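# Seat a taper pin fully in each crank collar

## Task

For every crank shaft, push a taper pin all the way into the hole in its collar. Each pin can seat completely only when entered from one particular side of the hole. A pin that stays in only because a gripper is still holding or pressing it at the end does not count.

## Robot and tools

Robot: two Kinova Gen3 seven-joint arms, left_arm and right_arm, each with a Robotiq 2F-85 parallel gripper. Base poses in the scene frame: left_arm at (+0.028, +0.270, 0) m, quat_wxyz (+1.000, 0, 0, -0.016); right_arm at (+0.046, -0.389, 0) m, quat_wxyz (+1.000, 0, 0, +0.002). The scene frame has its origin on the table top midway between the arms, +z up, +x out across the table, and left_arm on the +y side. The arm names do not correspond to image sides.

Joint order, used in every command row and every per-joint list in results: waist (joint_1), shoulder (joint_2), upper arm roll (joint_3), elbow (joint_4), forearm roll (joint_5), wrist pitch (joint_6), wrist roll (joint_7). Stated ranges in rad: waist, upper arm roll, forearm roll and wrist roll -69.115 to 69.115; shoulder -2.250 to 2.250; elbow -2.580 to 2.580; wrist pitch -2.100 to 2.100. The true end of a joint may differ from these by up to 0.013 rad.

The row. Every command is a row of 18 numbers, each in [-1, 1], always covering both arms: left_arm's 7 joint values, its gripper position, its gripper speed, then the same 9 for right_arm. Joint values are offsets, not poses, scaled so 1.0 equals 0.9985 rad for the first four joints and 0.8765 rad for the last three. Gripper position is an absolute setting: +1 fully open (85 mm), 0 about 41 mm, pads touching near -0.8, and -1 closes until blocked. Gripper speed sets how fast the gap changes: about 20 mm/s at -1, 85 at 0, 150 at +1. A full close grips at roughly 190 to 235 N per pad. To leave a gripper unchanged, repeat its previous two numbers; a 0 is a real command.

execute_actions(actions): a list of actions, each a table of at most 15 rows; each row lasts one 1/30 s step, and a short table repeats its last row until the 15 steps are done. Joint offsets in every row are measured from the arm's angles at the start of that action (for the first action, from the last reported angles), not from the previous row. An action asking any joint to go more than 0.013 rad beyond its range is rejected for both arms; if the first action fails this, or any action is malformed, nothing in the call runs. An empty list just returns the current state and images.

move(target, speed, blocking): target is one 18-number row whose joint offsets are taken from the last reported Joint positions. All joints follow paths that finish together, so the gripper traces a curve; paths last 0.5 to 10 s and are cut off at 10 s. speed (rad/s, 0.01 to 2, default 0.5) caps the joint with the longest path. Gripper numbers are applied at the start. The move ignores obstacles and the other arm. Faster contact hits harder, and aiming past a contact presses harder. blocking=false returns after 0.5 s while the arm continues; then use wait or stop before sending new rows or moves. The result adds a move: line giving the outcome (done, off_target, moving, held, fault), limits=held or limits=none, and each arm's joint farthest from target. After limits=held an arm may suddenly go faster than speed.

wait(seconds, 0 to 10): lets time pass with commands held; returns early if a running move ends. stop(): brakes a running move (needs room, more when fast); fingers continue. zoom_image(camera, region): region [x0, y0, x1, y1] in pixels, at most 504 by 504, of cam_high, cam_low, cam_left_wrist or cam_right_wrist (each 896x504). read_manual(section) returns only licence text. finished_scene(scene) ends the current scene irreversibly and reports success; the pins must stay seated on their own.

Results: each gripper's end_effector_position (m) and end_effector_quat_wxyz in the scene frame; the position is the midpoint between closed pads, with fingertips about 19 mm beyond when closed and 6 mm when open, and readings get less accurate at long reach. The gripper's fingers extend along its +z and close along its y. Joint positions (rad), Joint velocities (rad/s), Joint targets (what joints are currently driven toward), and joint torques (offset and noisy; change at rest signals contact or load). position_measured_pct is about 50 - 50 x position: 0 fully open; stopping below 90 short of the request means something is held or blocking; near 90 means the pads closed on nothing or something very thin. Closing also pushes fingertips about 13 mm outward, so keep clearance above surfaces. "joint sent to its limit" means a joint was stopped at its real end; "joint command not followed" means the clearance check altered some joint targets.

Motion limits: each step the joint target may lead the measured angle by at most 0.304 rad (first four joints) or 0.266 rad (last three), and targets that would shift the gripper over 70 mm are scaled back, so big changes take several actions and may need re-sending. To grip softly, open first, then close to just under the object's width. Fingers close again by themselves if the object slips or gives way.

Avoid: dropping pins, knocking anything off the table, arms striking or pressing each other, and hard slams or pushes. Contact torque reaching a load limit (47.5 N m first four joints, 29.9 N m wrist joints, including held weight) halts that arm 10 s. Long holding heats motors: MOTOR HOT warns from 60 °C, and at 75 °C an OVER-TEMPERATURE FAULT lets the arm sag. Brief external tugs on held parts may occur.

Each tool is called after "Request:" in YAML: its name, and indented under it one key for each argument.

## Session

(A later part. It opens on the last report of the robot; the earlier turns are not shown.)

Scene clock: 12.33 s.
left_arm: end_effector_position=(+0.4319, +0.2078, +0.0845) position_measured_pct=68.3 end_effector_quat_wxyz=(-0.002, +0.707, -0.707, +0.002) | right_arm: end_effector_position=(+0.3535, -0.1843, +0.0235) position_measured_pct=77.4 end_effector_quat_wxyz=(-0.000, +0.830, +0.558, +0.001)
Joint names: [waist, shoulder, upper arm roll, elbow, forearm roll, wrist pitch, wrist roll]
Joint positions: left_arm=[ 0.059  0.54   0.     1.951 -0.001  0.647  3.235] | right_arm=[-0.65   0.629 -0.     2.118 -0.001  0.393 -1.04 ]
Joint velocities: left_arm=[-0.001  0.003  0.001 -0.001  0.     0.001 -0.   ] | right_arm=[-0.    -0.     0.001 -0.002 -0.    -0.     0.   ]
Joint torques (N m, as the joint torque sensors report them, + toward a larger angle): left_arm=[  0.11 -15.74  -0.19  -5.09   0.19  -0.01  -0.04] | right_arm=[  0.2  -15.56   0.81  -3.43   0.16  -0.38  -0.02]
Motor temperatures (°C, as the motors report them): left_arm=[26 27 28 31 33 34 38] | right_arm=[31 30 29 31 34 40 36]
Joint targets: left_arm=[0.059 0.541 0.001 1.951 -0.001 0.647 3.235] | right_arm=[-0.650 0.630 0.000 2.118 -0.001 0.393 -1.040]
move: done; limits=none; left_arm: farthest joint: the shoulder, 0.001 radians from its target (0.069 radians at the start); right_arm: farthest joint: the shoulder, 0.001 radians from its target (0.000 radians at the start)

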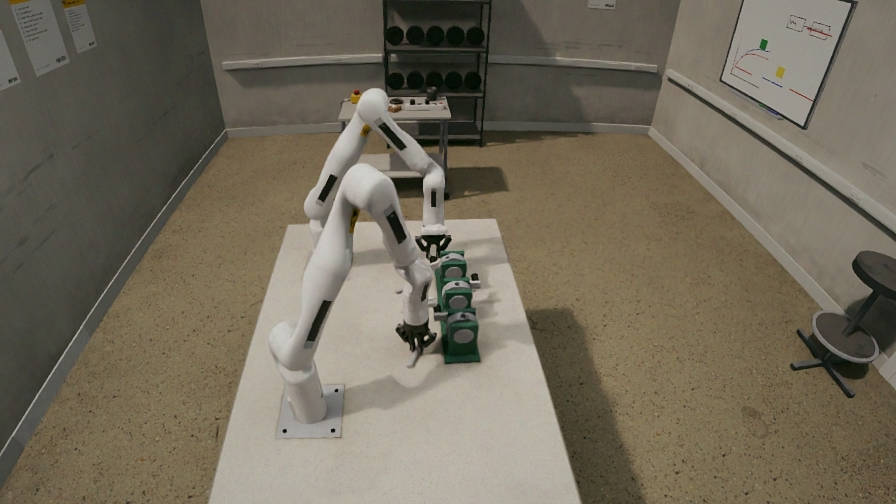

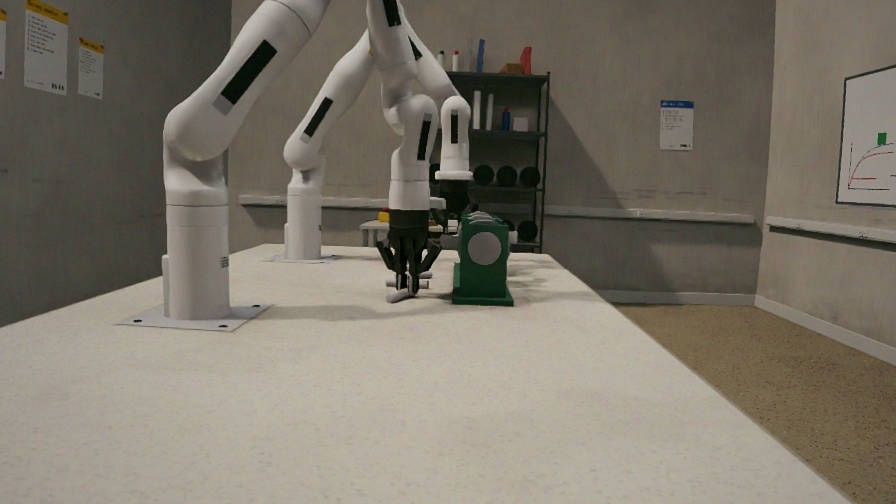

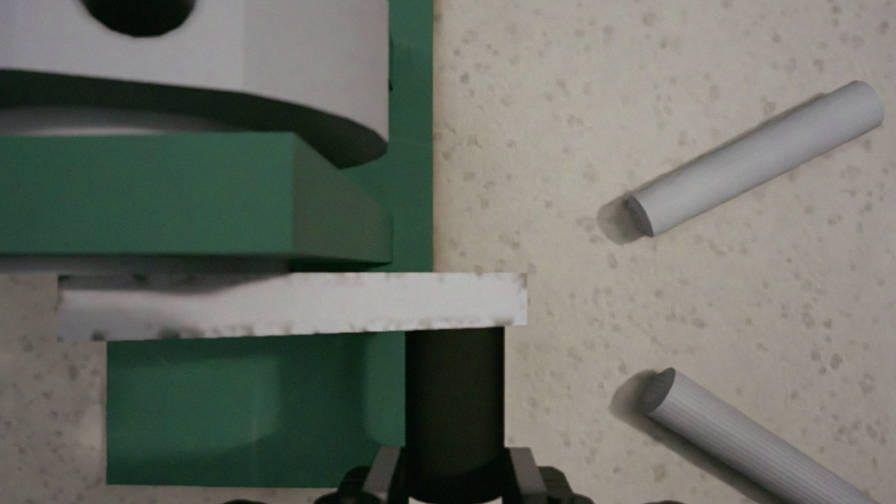

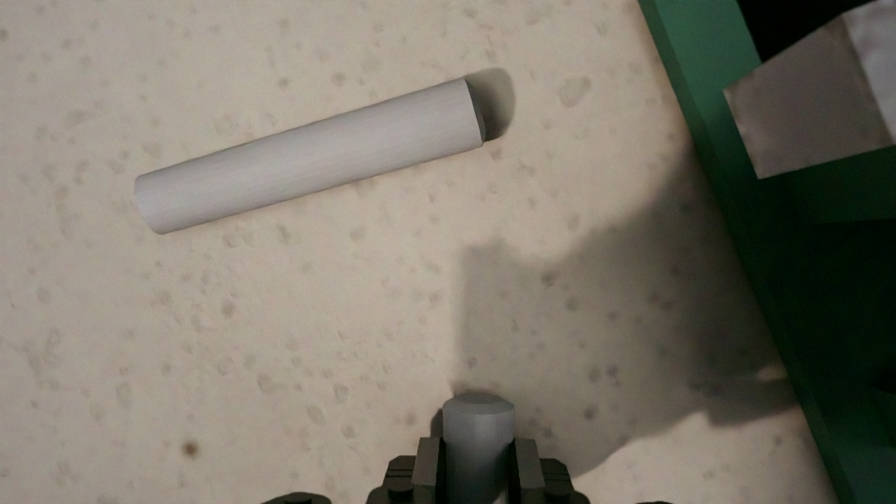

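Request:
move:
  target: [-0.004,0.077,0,-0.041,0,-0.039,-0.004,-0.4,0,0,-0.25,0,0,0,0.285,0,-1,0]
  speed: 0.4

Request:
move:
  target: [-0.005,0.0665,0,-0.088,0,0.024,-0.005,-0.4,0,0.2,-0.15,0,-0.084,0,0.171,0.456,-1,0]
  speed: 0.6

Request:
move:
  target: [-0.006,0.054,0,-0.13,0,0.087,-0.006,-0.4,0,0.33,0,0,0,-0.57,0.285,0.57,-1,0]
  speed: 0.6

Scene clock: 15.70 s.
left_arm: end_effector_position=(+0.4504, +0.2078, +0.0609) position_measured_pct=68.3 end_effector_quat_wxyz=(-0.002, +0.707, -0.707, +0.002) | right_arm: end_effector_position=(+0.3345, -0.1987, +0.1129) position_measured_pct=77.4 end_effector_quat_wxyz=(-0.000, +0.830, +0.558, +0.000)
Joint names: [waist, shoulder, upper arm roll, elbow, forearm roll, wrist pitch, wrist roll]
Joint positions: left_arm=[ 0.055  0.615  0.001  1.909 -0.001  0.612  3.231] | right_arm=[-0.65   0.38  -0.     2.118 -0.001  0.643 -1.04 ]
Joint velocities: left_arm=[ 0.001  0.    -0.001 -0.     0.     0.001  0.   ] | right_arm=[-0.    -0.003  0.001  0.001 -0.     0.     0.   ]
Joint torques (N m, as the joint torque sensors report them, + toward a larger angle): left_arm=[  0.44 -16.09  -0.04  -5.15   0.2   -0.13  -0.16] | right_arm=[ -0.05 -14.06   0.2   -5.33   0.07   0.28  -0.16]
Motor temperatures (°C, as the motors report them): left_arm=[26 27 28 31 33 34 38] | right_arm=[31 30 29 31 34 40 36]
Joint targets: left_arm=[0.055 0.617 0.000 1.910 -0.001 0.613 3.231] | right_arm=[-0.650 0.380 -0.000 2.118 -0.001 0.643 -1.040]
move: done; limits=none; left_arm: farthest joint: the shoulder, 0.002 radians from its target (0.077 radians at the start); right_arm: farthest joint: the shoulder, 0.001 radians from its target (0.250 radians at the start)

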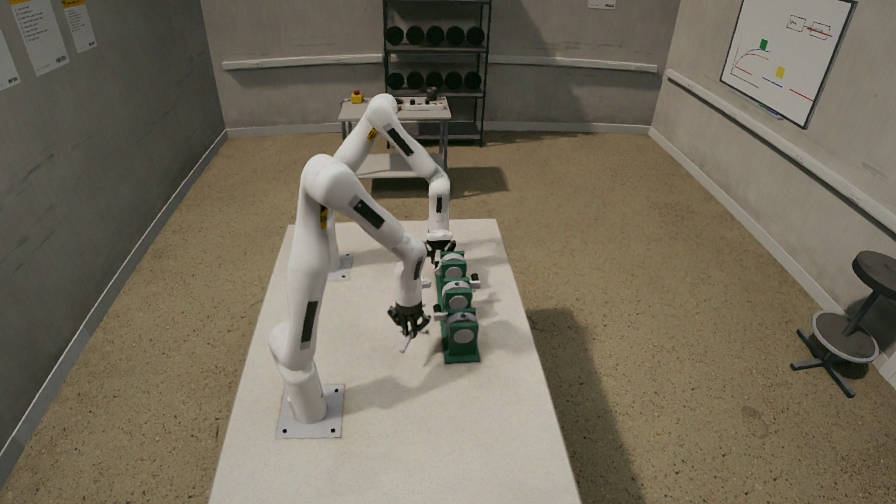

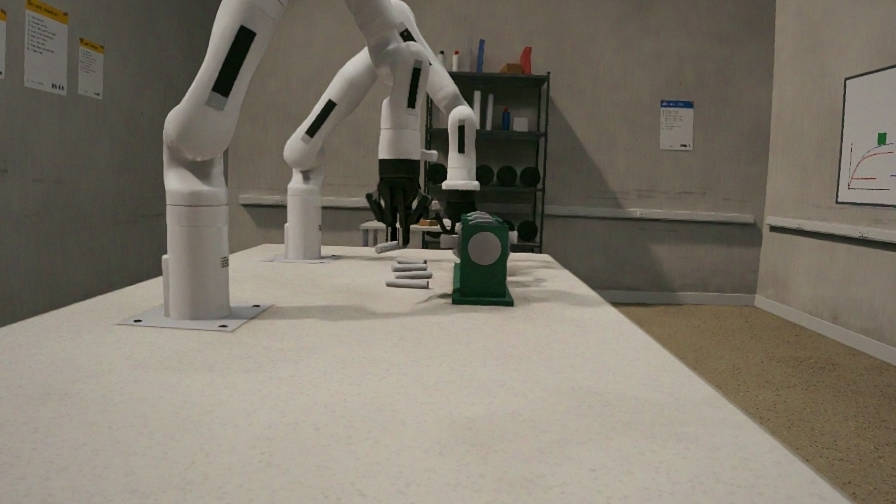

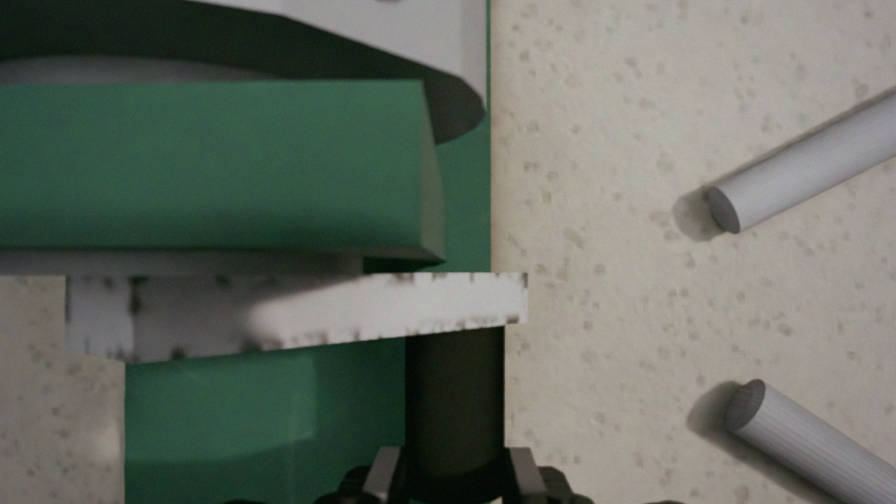

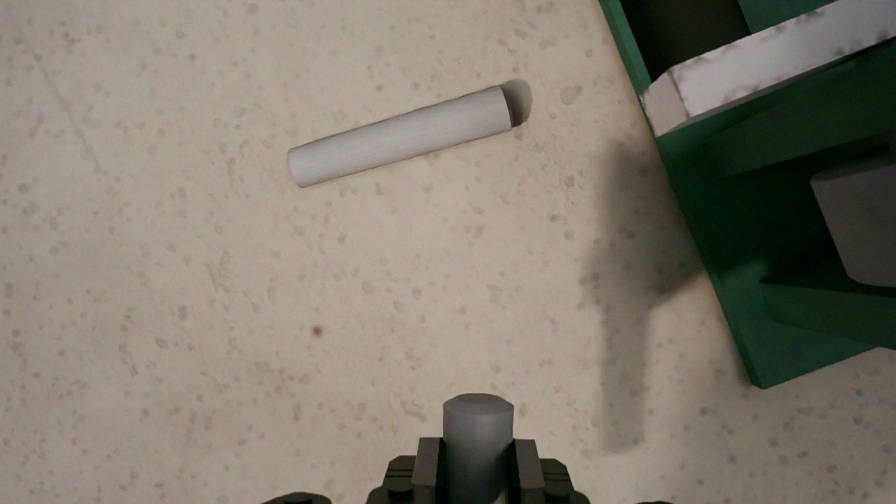

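Scene clock: 16.87 s.
left_arm: end_effector_position=(+0.4772, +0.2077, +0.0474) position_measured_pct=68.3 end_effector_quat_wxyz=(-0.001, +0.707, -0.707, +0.001) | right_arm: end_effector_position=(+0.3836, -0.2514, +0.1833) position_measured_pct=77.4 end_effector_quat_wxyz=(+0.010, +0.769, +0.637, +0.041)
Joint names: [waist, shoulder, upper arm roll, elbow, forearm roll, wrist pitch, wrist roll]
Joint positions: left_arm=[ 0.05   0.682  0.001  1.822 -0.001  0.635  3.227] | right_arm=[-0.45   0.23  -0.     2.034 -0.001  0.793 -0.64 ]
Joint velocities: left_arm=[ 0.001  0.    -0.001  0.     0.    -0.    -0.   ] | right_arm=[ 0.003 -0.002  0.     0.    -0.     0.001 -0.   ]
Joint torques (N m, as the joint torque sensors report them, + toward a larger angle): left_arm=[ -0.11 -19.33  -0.13  -6.87  -0.19  -0.99  -0.1 ] | right_arm=[ -0.13 -12.89   0.56  -7.42   0.07  -0.22  -0.01]
Motor temperatures (°C, as the motors report them): left_arm=[26 27 28 31 33 34 38] | right_arm=[31 30 29 31 34 40 36]
Joint targets: left_arm=[0.050 0.682 0.001 1.821 -0.001 0.633 3.227] | right_arm=[-0.450 0.230 -0.000 2.034 -0.001 0.793 -0.640]
move: done; limits=none; left_arm: farthest joint: the wrist pitch, 0.002 radians from its target (0.021 radians at the start); right_arm: farthest joint: the waist, 0.000 radians from its target (0.199 radians at the start)

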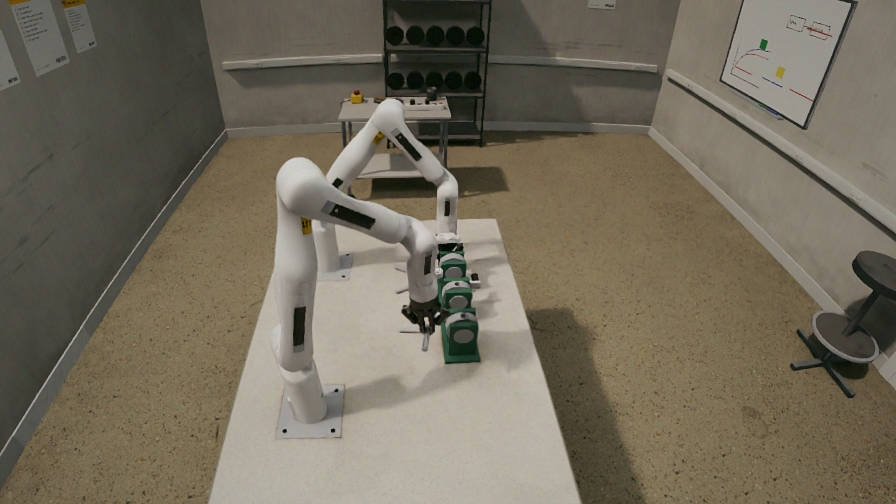

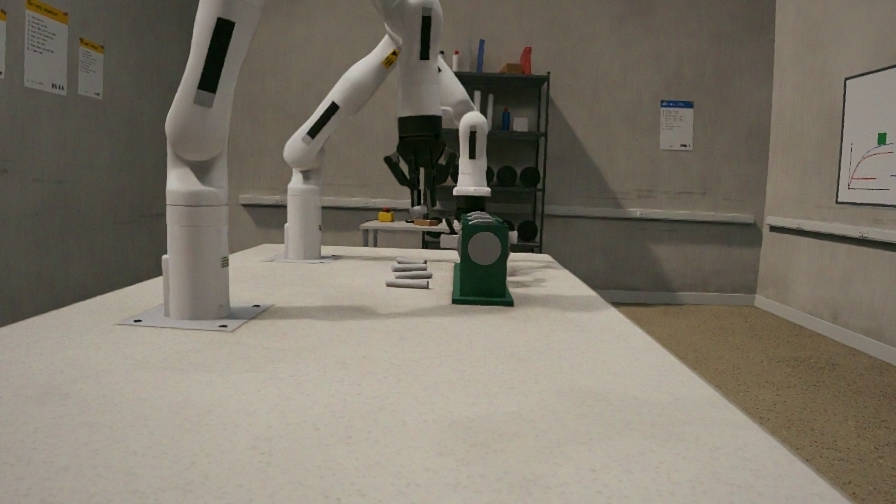

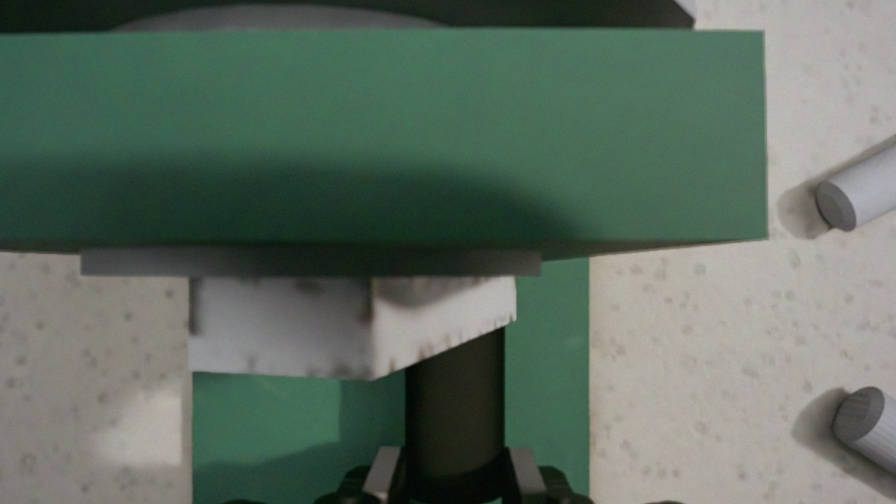

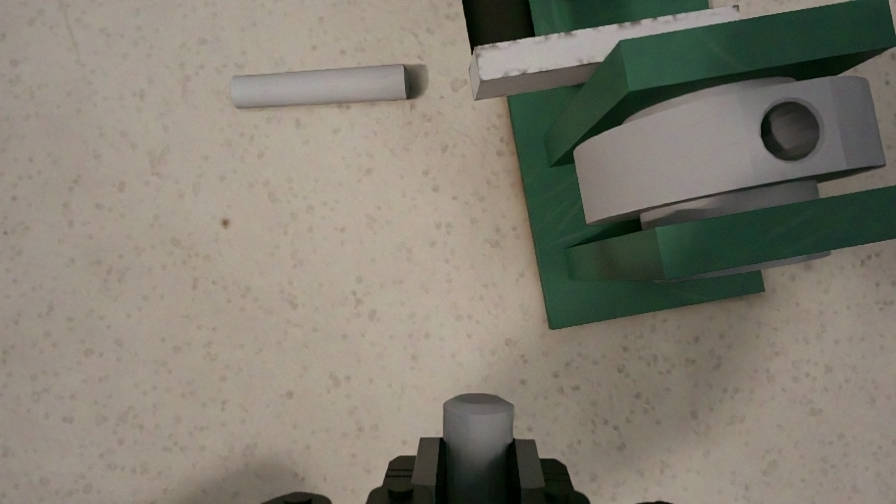

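Scene clock: 18.27 s.
left_arm: end_effector_position=(+0.5116, +0.2076, +0.0470) position_measured_pct=68.3 end_effector_quat_wxyz=(+0.000, +0.708, -0.707, -0.001) | right_arm: end_effector_position=(+0.3377, -0.2471, +0.2117) position_measured_pct=77.4 end_effector_quat_wxyz=(-0.210, +0.788, +0.576, +0.060)
Joint names: [waist, shoulder, upper arm roll, elbow, forearm roll, wrist pitch, wrist roll]
Joint positions: left_arm=[ 0.045  0.737  0.001  1.694 -0.001  0.713  3.221] | right_arm=[-0.121  0.23  -0.     2.034 -0.5    1.043 -0.14 ]
Joint velocities: left_arm=[-0.  0.  0.  0.  0.  0.  0.] | right_arm=[ 0.002  0.002 -0.    -0.    -0.     0.001 -0.   ]
Joint torques (N m, as the joint torque sensors report them, + toward a larger angle): left_arm=[ -0.32 -20.28   0.38  -7.58  -0.06  -0.93   0.07] | right_arm=[ -0.19 -12.26   0.27  -6.7   -1.14   0.85  -0.12]
Motor temperatures (°C, as the motors report them): left_arm=[26 27 28 31 33 34 38] | right_arm=[31 30 29 31 34 40 36]
Joint targets: left_arm=[0.044 0.736 0.001 1.693 -0.001 0.711 3.221] | right_arm=[-0.121 0.230 -0.000 2.034 -0.500 1.043 -0.140]
move: done; limits=none; left_arm: farthest joint: the elbow, 0.002 radians from its target (0.130 radians at the start); right_arm: farthest joint: the waist, 0.001 radians from its target (0.330 radians at the start)

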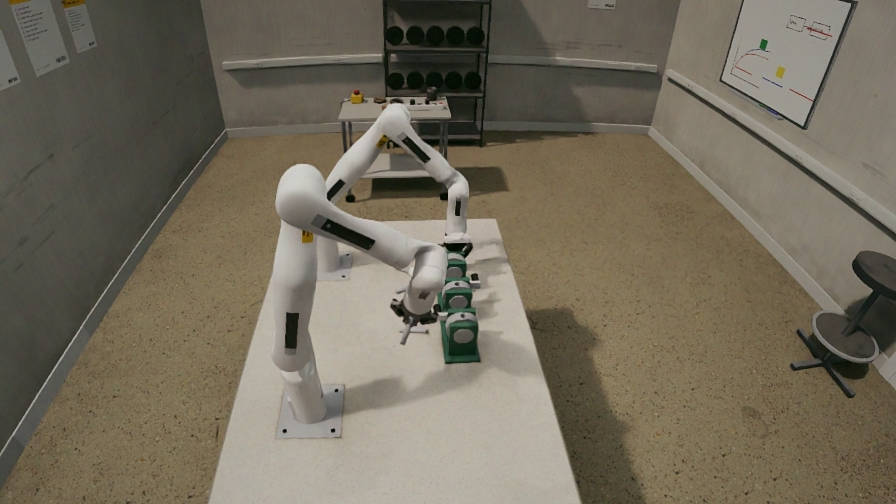

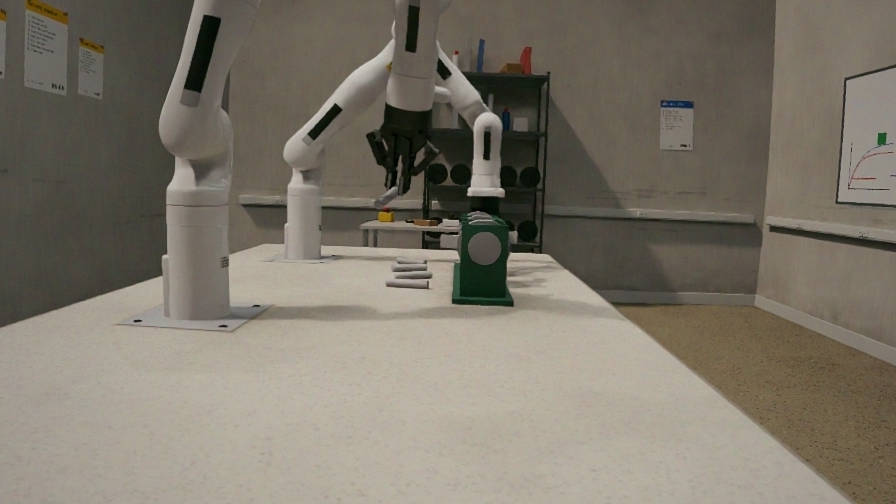

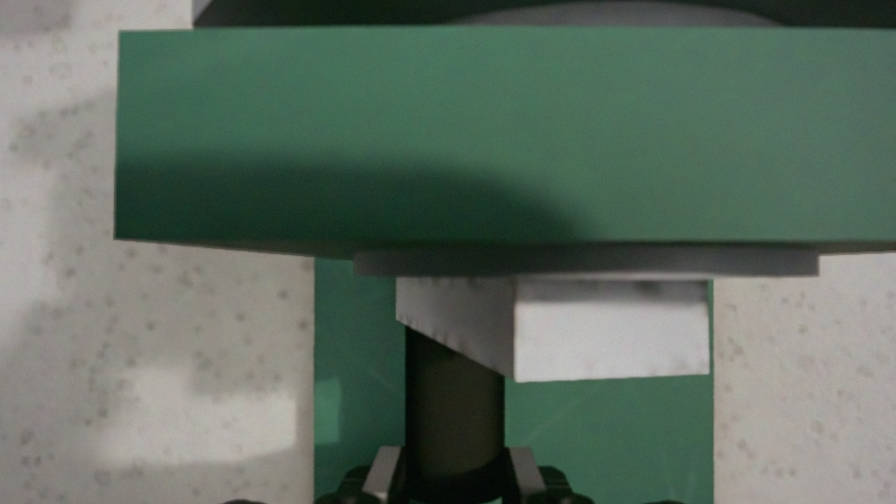

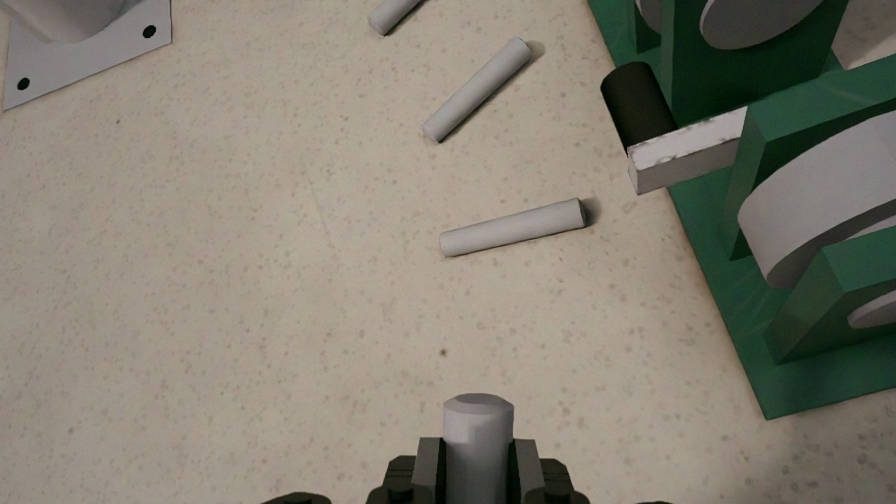

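Request:
move:
  target: [-0.005,0.021,0,-0.112,0,0.101,-0.004,-0.4,0,0.33,0,0,0,-0.57,0.285,0.57,-1,0]
  speed: 0.6

Request:
move:
  target: [-0.0024,-0.005,0,-0.091,0,0.109,-0.002,-0.4,0,0,0.2,0,0,-0.651,0.317,0.57,-1,0]
  speed: 0.6

Request:
move:
  target: [-0.001,-0.029,0,-0.055,0,0.096,-0.001,-0.4,0,0,0.44,0,0,0,0,0.54,-1,0]
  speed: 0.6

Scene clock: 19.93 s.
left_arm: end_effector_position=(+0.5377, +0.2076, +0.0593) position_measured_pct=68.3 end_effector_quat_wxyz=(+0.002, +0.708, -0.707, -0.002) | right_arm: end_effector_position=(+0.3853, -0.2266, +0.3145) position_measured_pct=77.4 end_effector_quat_wxyz=(-0.364, +0.728, +0.507, +0.284)
Joint names: [waist, shoulder, upper arm roll, elbow, forearm roll, wrist pitch, wrist roll]
Joint positions: left_arm=[ 0.04   0.759  0.001  1.585 -0.001  0.803  3.218] | right_arm=[ 0.207  0.23  -0.001  2.034 -1.001  1.293  0.359]
Joint velocities: left_arm=[-0.     0.001  0.001  0.     0.     0.001 -0.   ] | right_arm=[-0.017  0.009 -0.033  0.008 -0.032  0.009  0.   ]
Joint torques (N m, as the joint torque sensors report them, + toward a larger angle): left_arm=[ -0.56 -22.17  -0.52  -8.92  -0.05  -1.27   0.15] | right_arm=[  1.58 -13.07   1.27  -7.26  -1.28   1.33   0.09]
Motor temperatures (°C, as the motors report them): left_arm=[26 27 28 31 33 34 38] | right_arm=[31 30 29 31 34 40 36]
Joint targets: left_arm=[0.040 0.758 0.001 1.582 -0.001 0.801 3.218] | right_arm=[0.208 0.230 -0.000 2.034 -1.000 1.293 0.359]
move: done; limits=none; left_arm: farthest joint: the elbow, 0.002 radians from its target (0.112 radians at the start); right_arm: farthest joint: the waist, 0.001 radians from its target (0.329 radians at the start)

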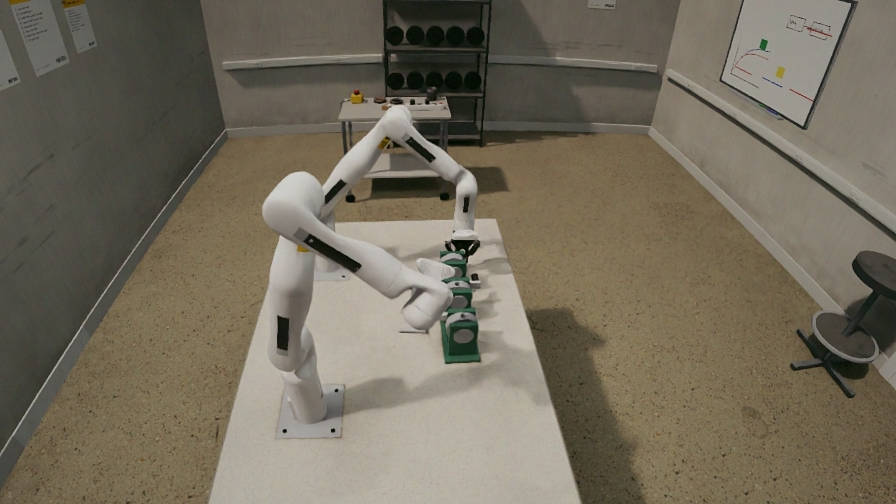

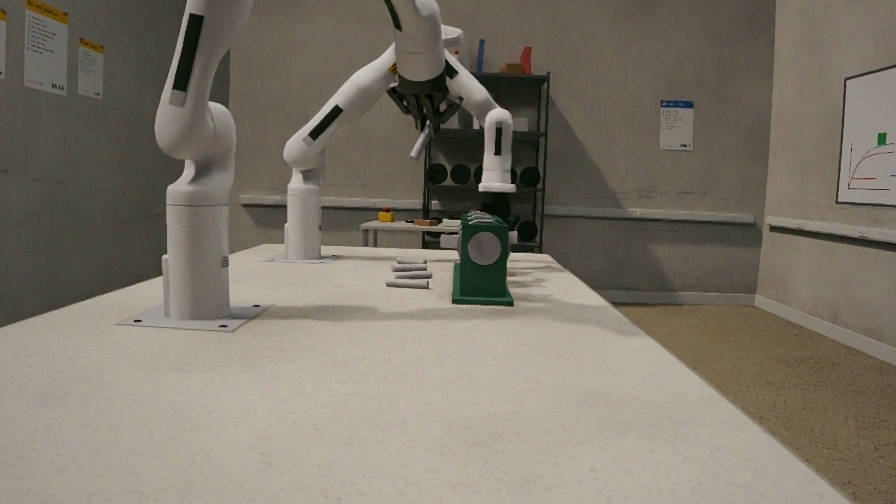

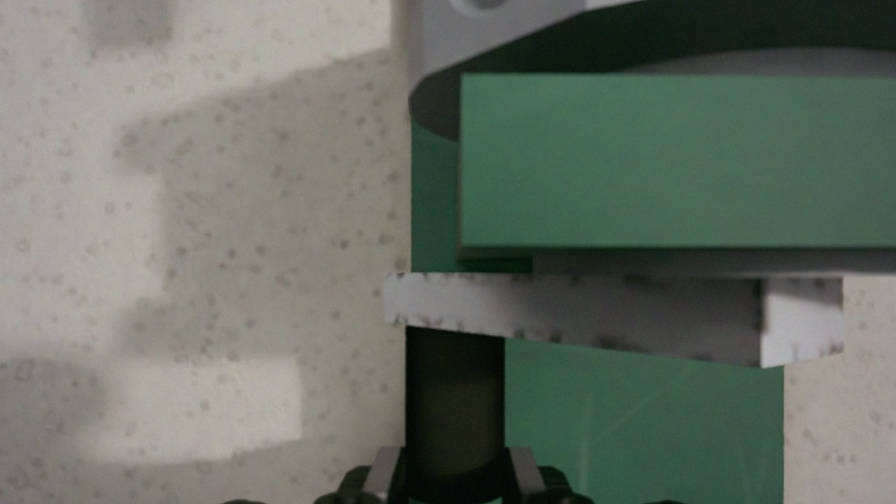

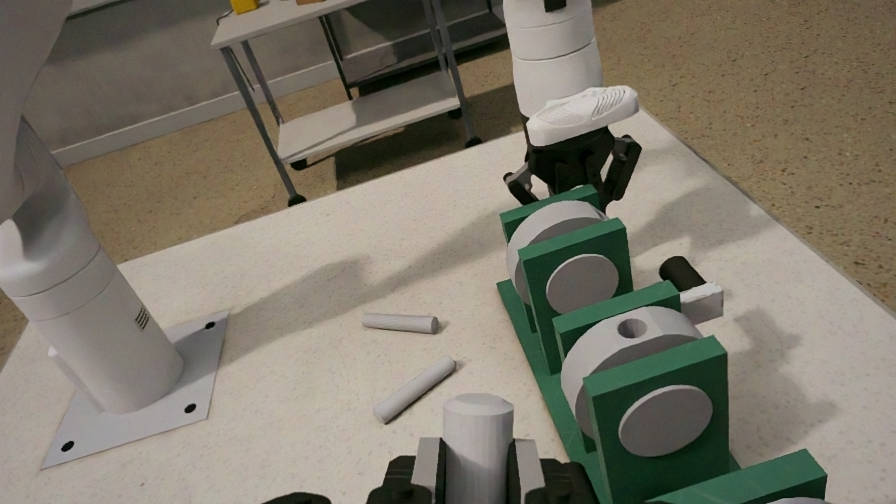

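Scene clock: 21.37 s.
left_arm: end_effector_position=(+0.5567, +0.2076, +0.0818) position_measured_pct=68.3 end_effector_quat_wxyz=(+0.001, +0.708, -0.706, -0.002) | right_arm: end_effector_position=(+0.4682, -0.1831, +0.4224) position_measured_pct=77.4 end_effector_quat_wxyz=(-0.456, +0.556, +0.437, +0.541)
Joint names: [waist, shoulder, upper arm roll, elbow, forearm roll, wrist pitch, wrist roll]
Joint positions: left_arm=[ 0.038  0.757  0.001  1.493 -0.001  0.896  3.216] | right_arm=[ 0.207  0.43  -0.001  2.034 -1.572  1.571  0.859]
Joint velocities: left_arm=[-0.     0.     0.001  0.     0.     0.002  0.   ] | right_arm=[-0.     0.003  0.     0.     0.    -0.    -0.   ]
Joint torques (N m, as the joint torque sensors report them, + toward a larger angle): left_arm=[ -0.15 -24.2   -0.47  -7.01   0.04   1.05  -0.1 ] | right_arm=[ -0.39 -15.11  -0.98  -5.75  -1.96   2.83  -0.15]
Motor temperatures (°C, as the motors report them): left_arm=[26 27 28 31 33 34 38] | right_arm=[31 30 29 31 34 40 36]
Joint targets: left_arm=[0.038 0.754 0.001 1.494 -0.001 0.898 3.216] | right_arm=[0.207 0.430 -0.001 2.034 -1.572 1.571 0.859]
move: done; limits=none; left_arm: farthest joint: the shoulder, 0.003 radians from its target (0.005 radians at the start); right_arm: farthest joint: the waist, 0.000 radians from its target (0.000 radians at the start)

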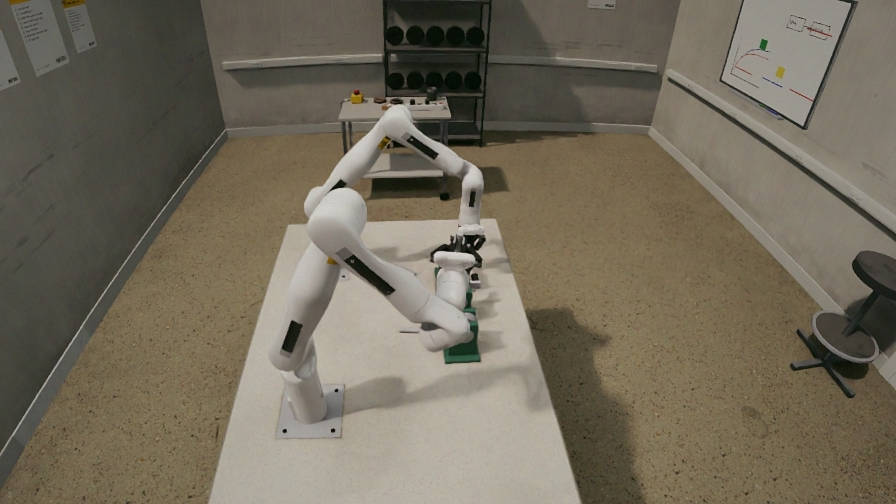

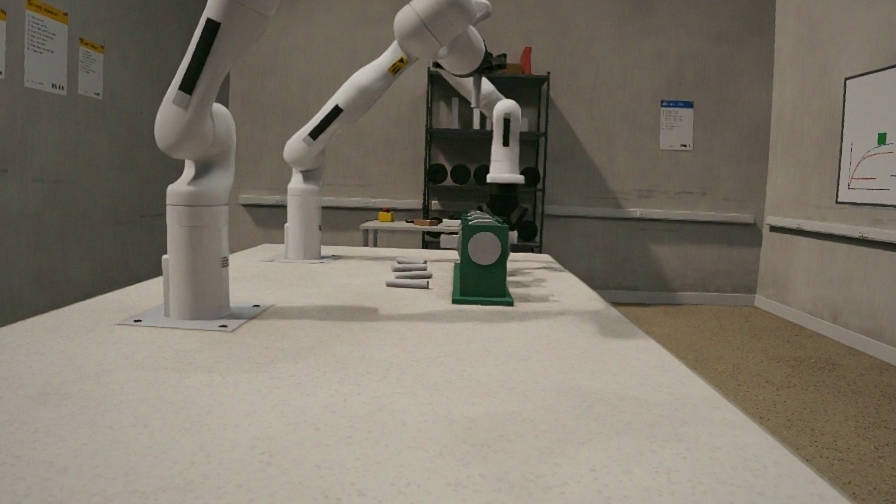

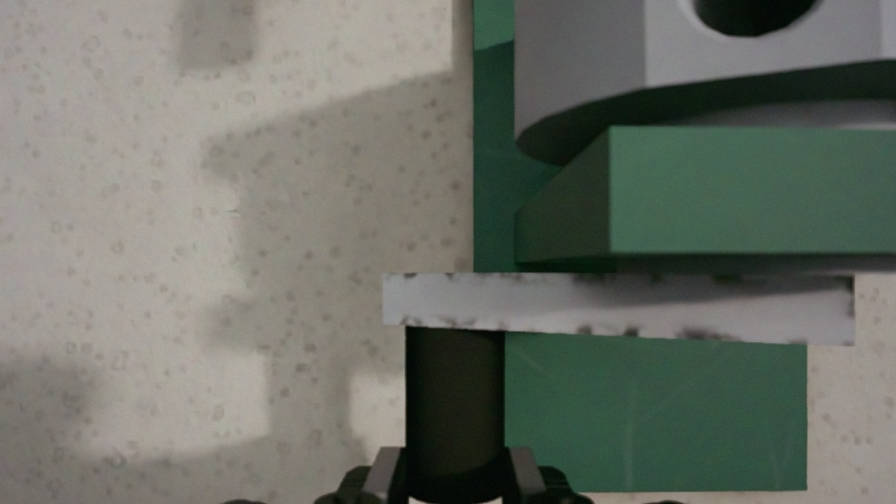

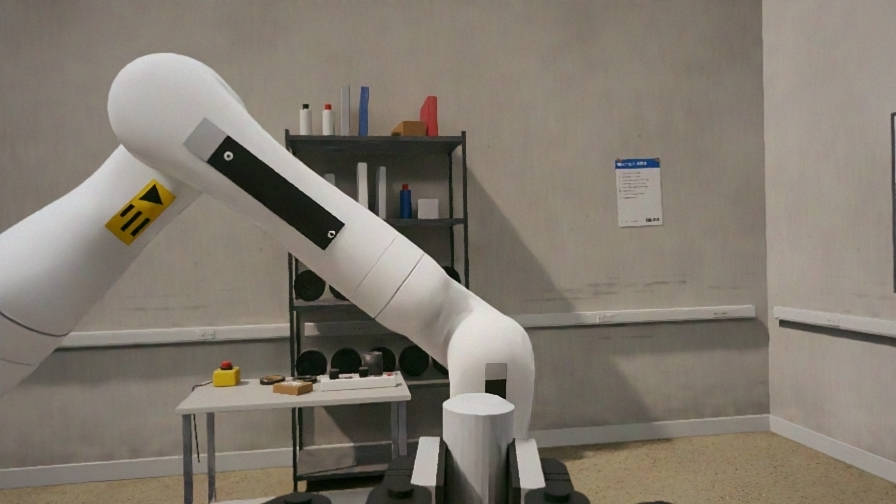

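Scene clock: 22.73 s.
left_arm: end_effector_position=(+0.5649, +0.2076, +0.1109) position_measured_pct=68.3 end_effector_quat_wxyz=(+0.000, +0.708, -0.706, -0.001) | right_arm: end_effector_position=(+0.4909, -0.1878, +0.2512) position_measured_pct=77.4 end_effector_quat_wxyz=(-0.447, +0.548, +0.446, +0.549)
Joint names: [waist, shoulder, upper arm roll, elbow, forearm roll, wrist pitch, wrist roll]
Joint positions: left_arm=[ 0.037  0.73   0.001  1.436 -0.001  0.977  3.215] | right_arm=[ 0.207  0.869 -0.001  2.034 -1.572  1.571  1.332]
Joint velocities: left_arm=[-0. -0. -0.  0.  0. -0. -0.] | right_arm=[ 0.     0.002 -0.     0.    -0.    -0.     0.   ]
Joint torques (N m, as the joint torque sensors report them, + toward a larger angle): left_arm=[  0.02 -23.    -0.02  -6.38  -0.18   1.46  -0.37] | right_arm=[ -0.36 -18.83  -1.81  -1.61  -0.55   3.47   0.01]
Motor temperatures (°C, as the motors report them): left_arm=[26 27 28 31 33 34 38] | right_arm=[31 30 29 31 34 40 36]
Joint targets: left_arm=[0.037 0.728 0.001 1.438 -0.001 0.980 3.215] | right_arm=[0.207 0.869 -0.001 2.034 -1.572 1.571 1.332]
move: done; limits=none; left_arm: farthest joint: the wrist pitch, 0.003 radians from its target (0.084 radians at the start); right_arm: farthest joint: the waist, 0.000 radians from its target (0.000 radians at the start)

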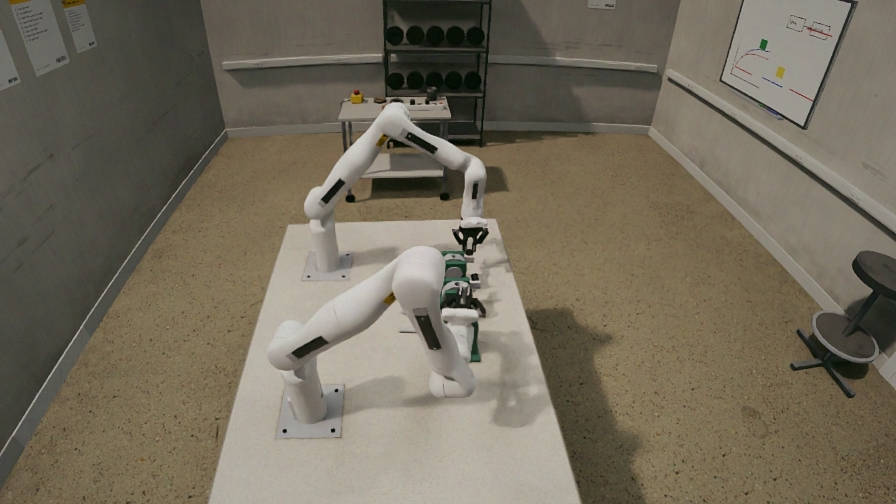

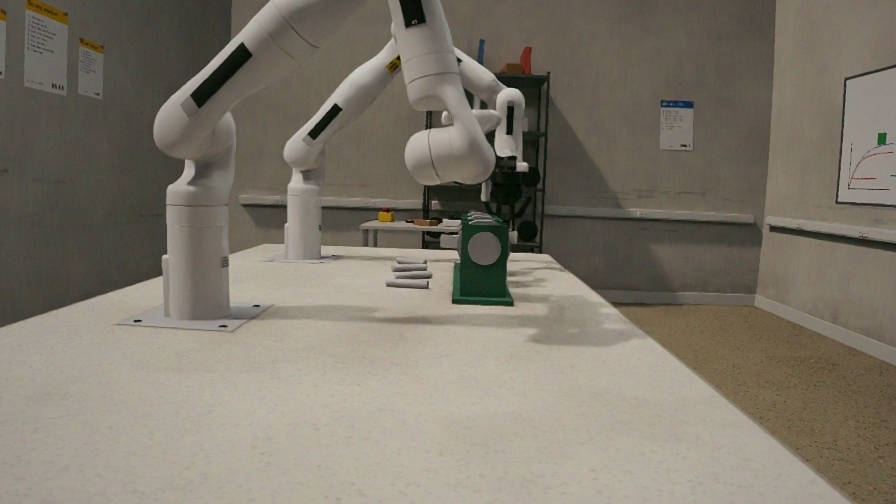

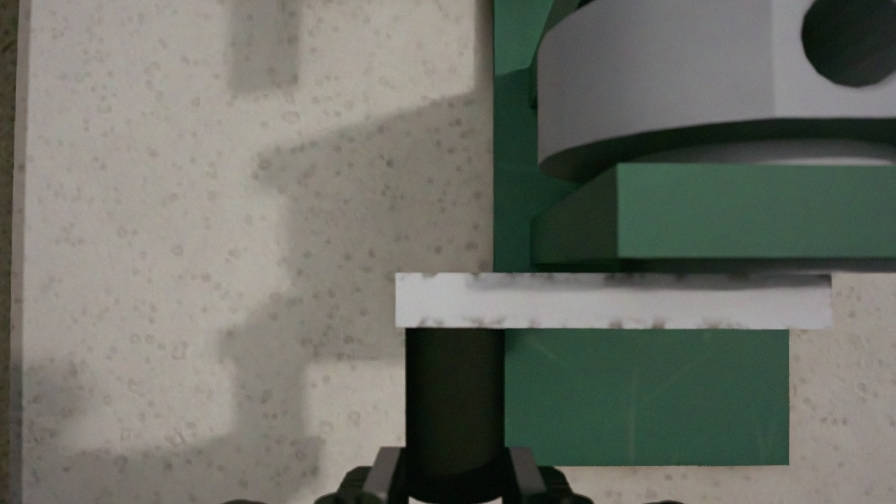

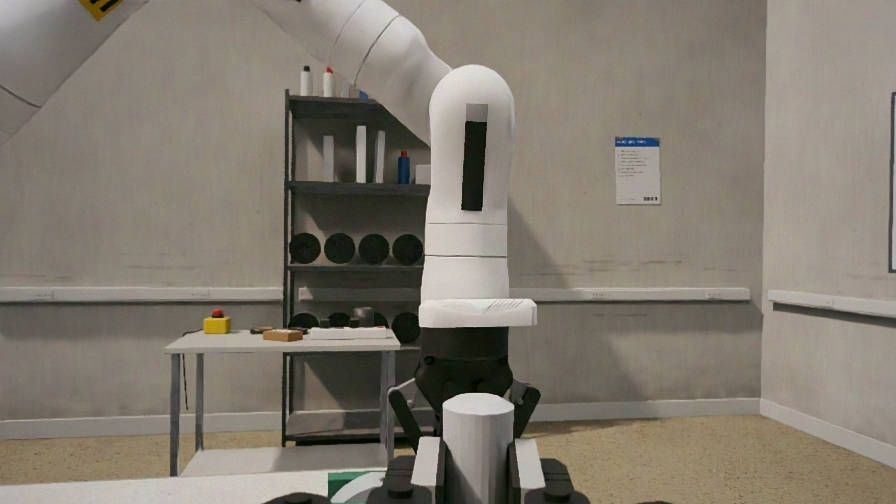

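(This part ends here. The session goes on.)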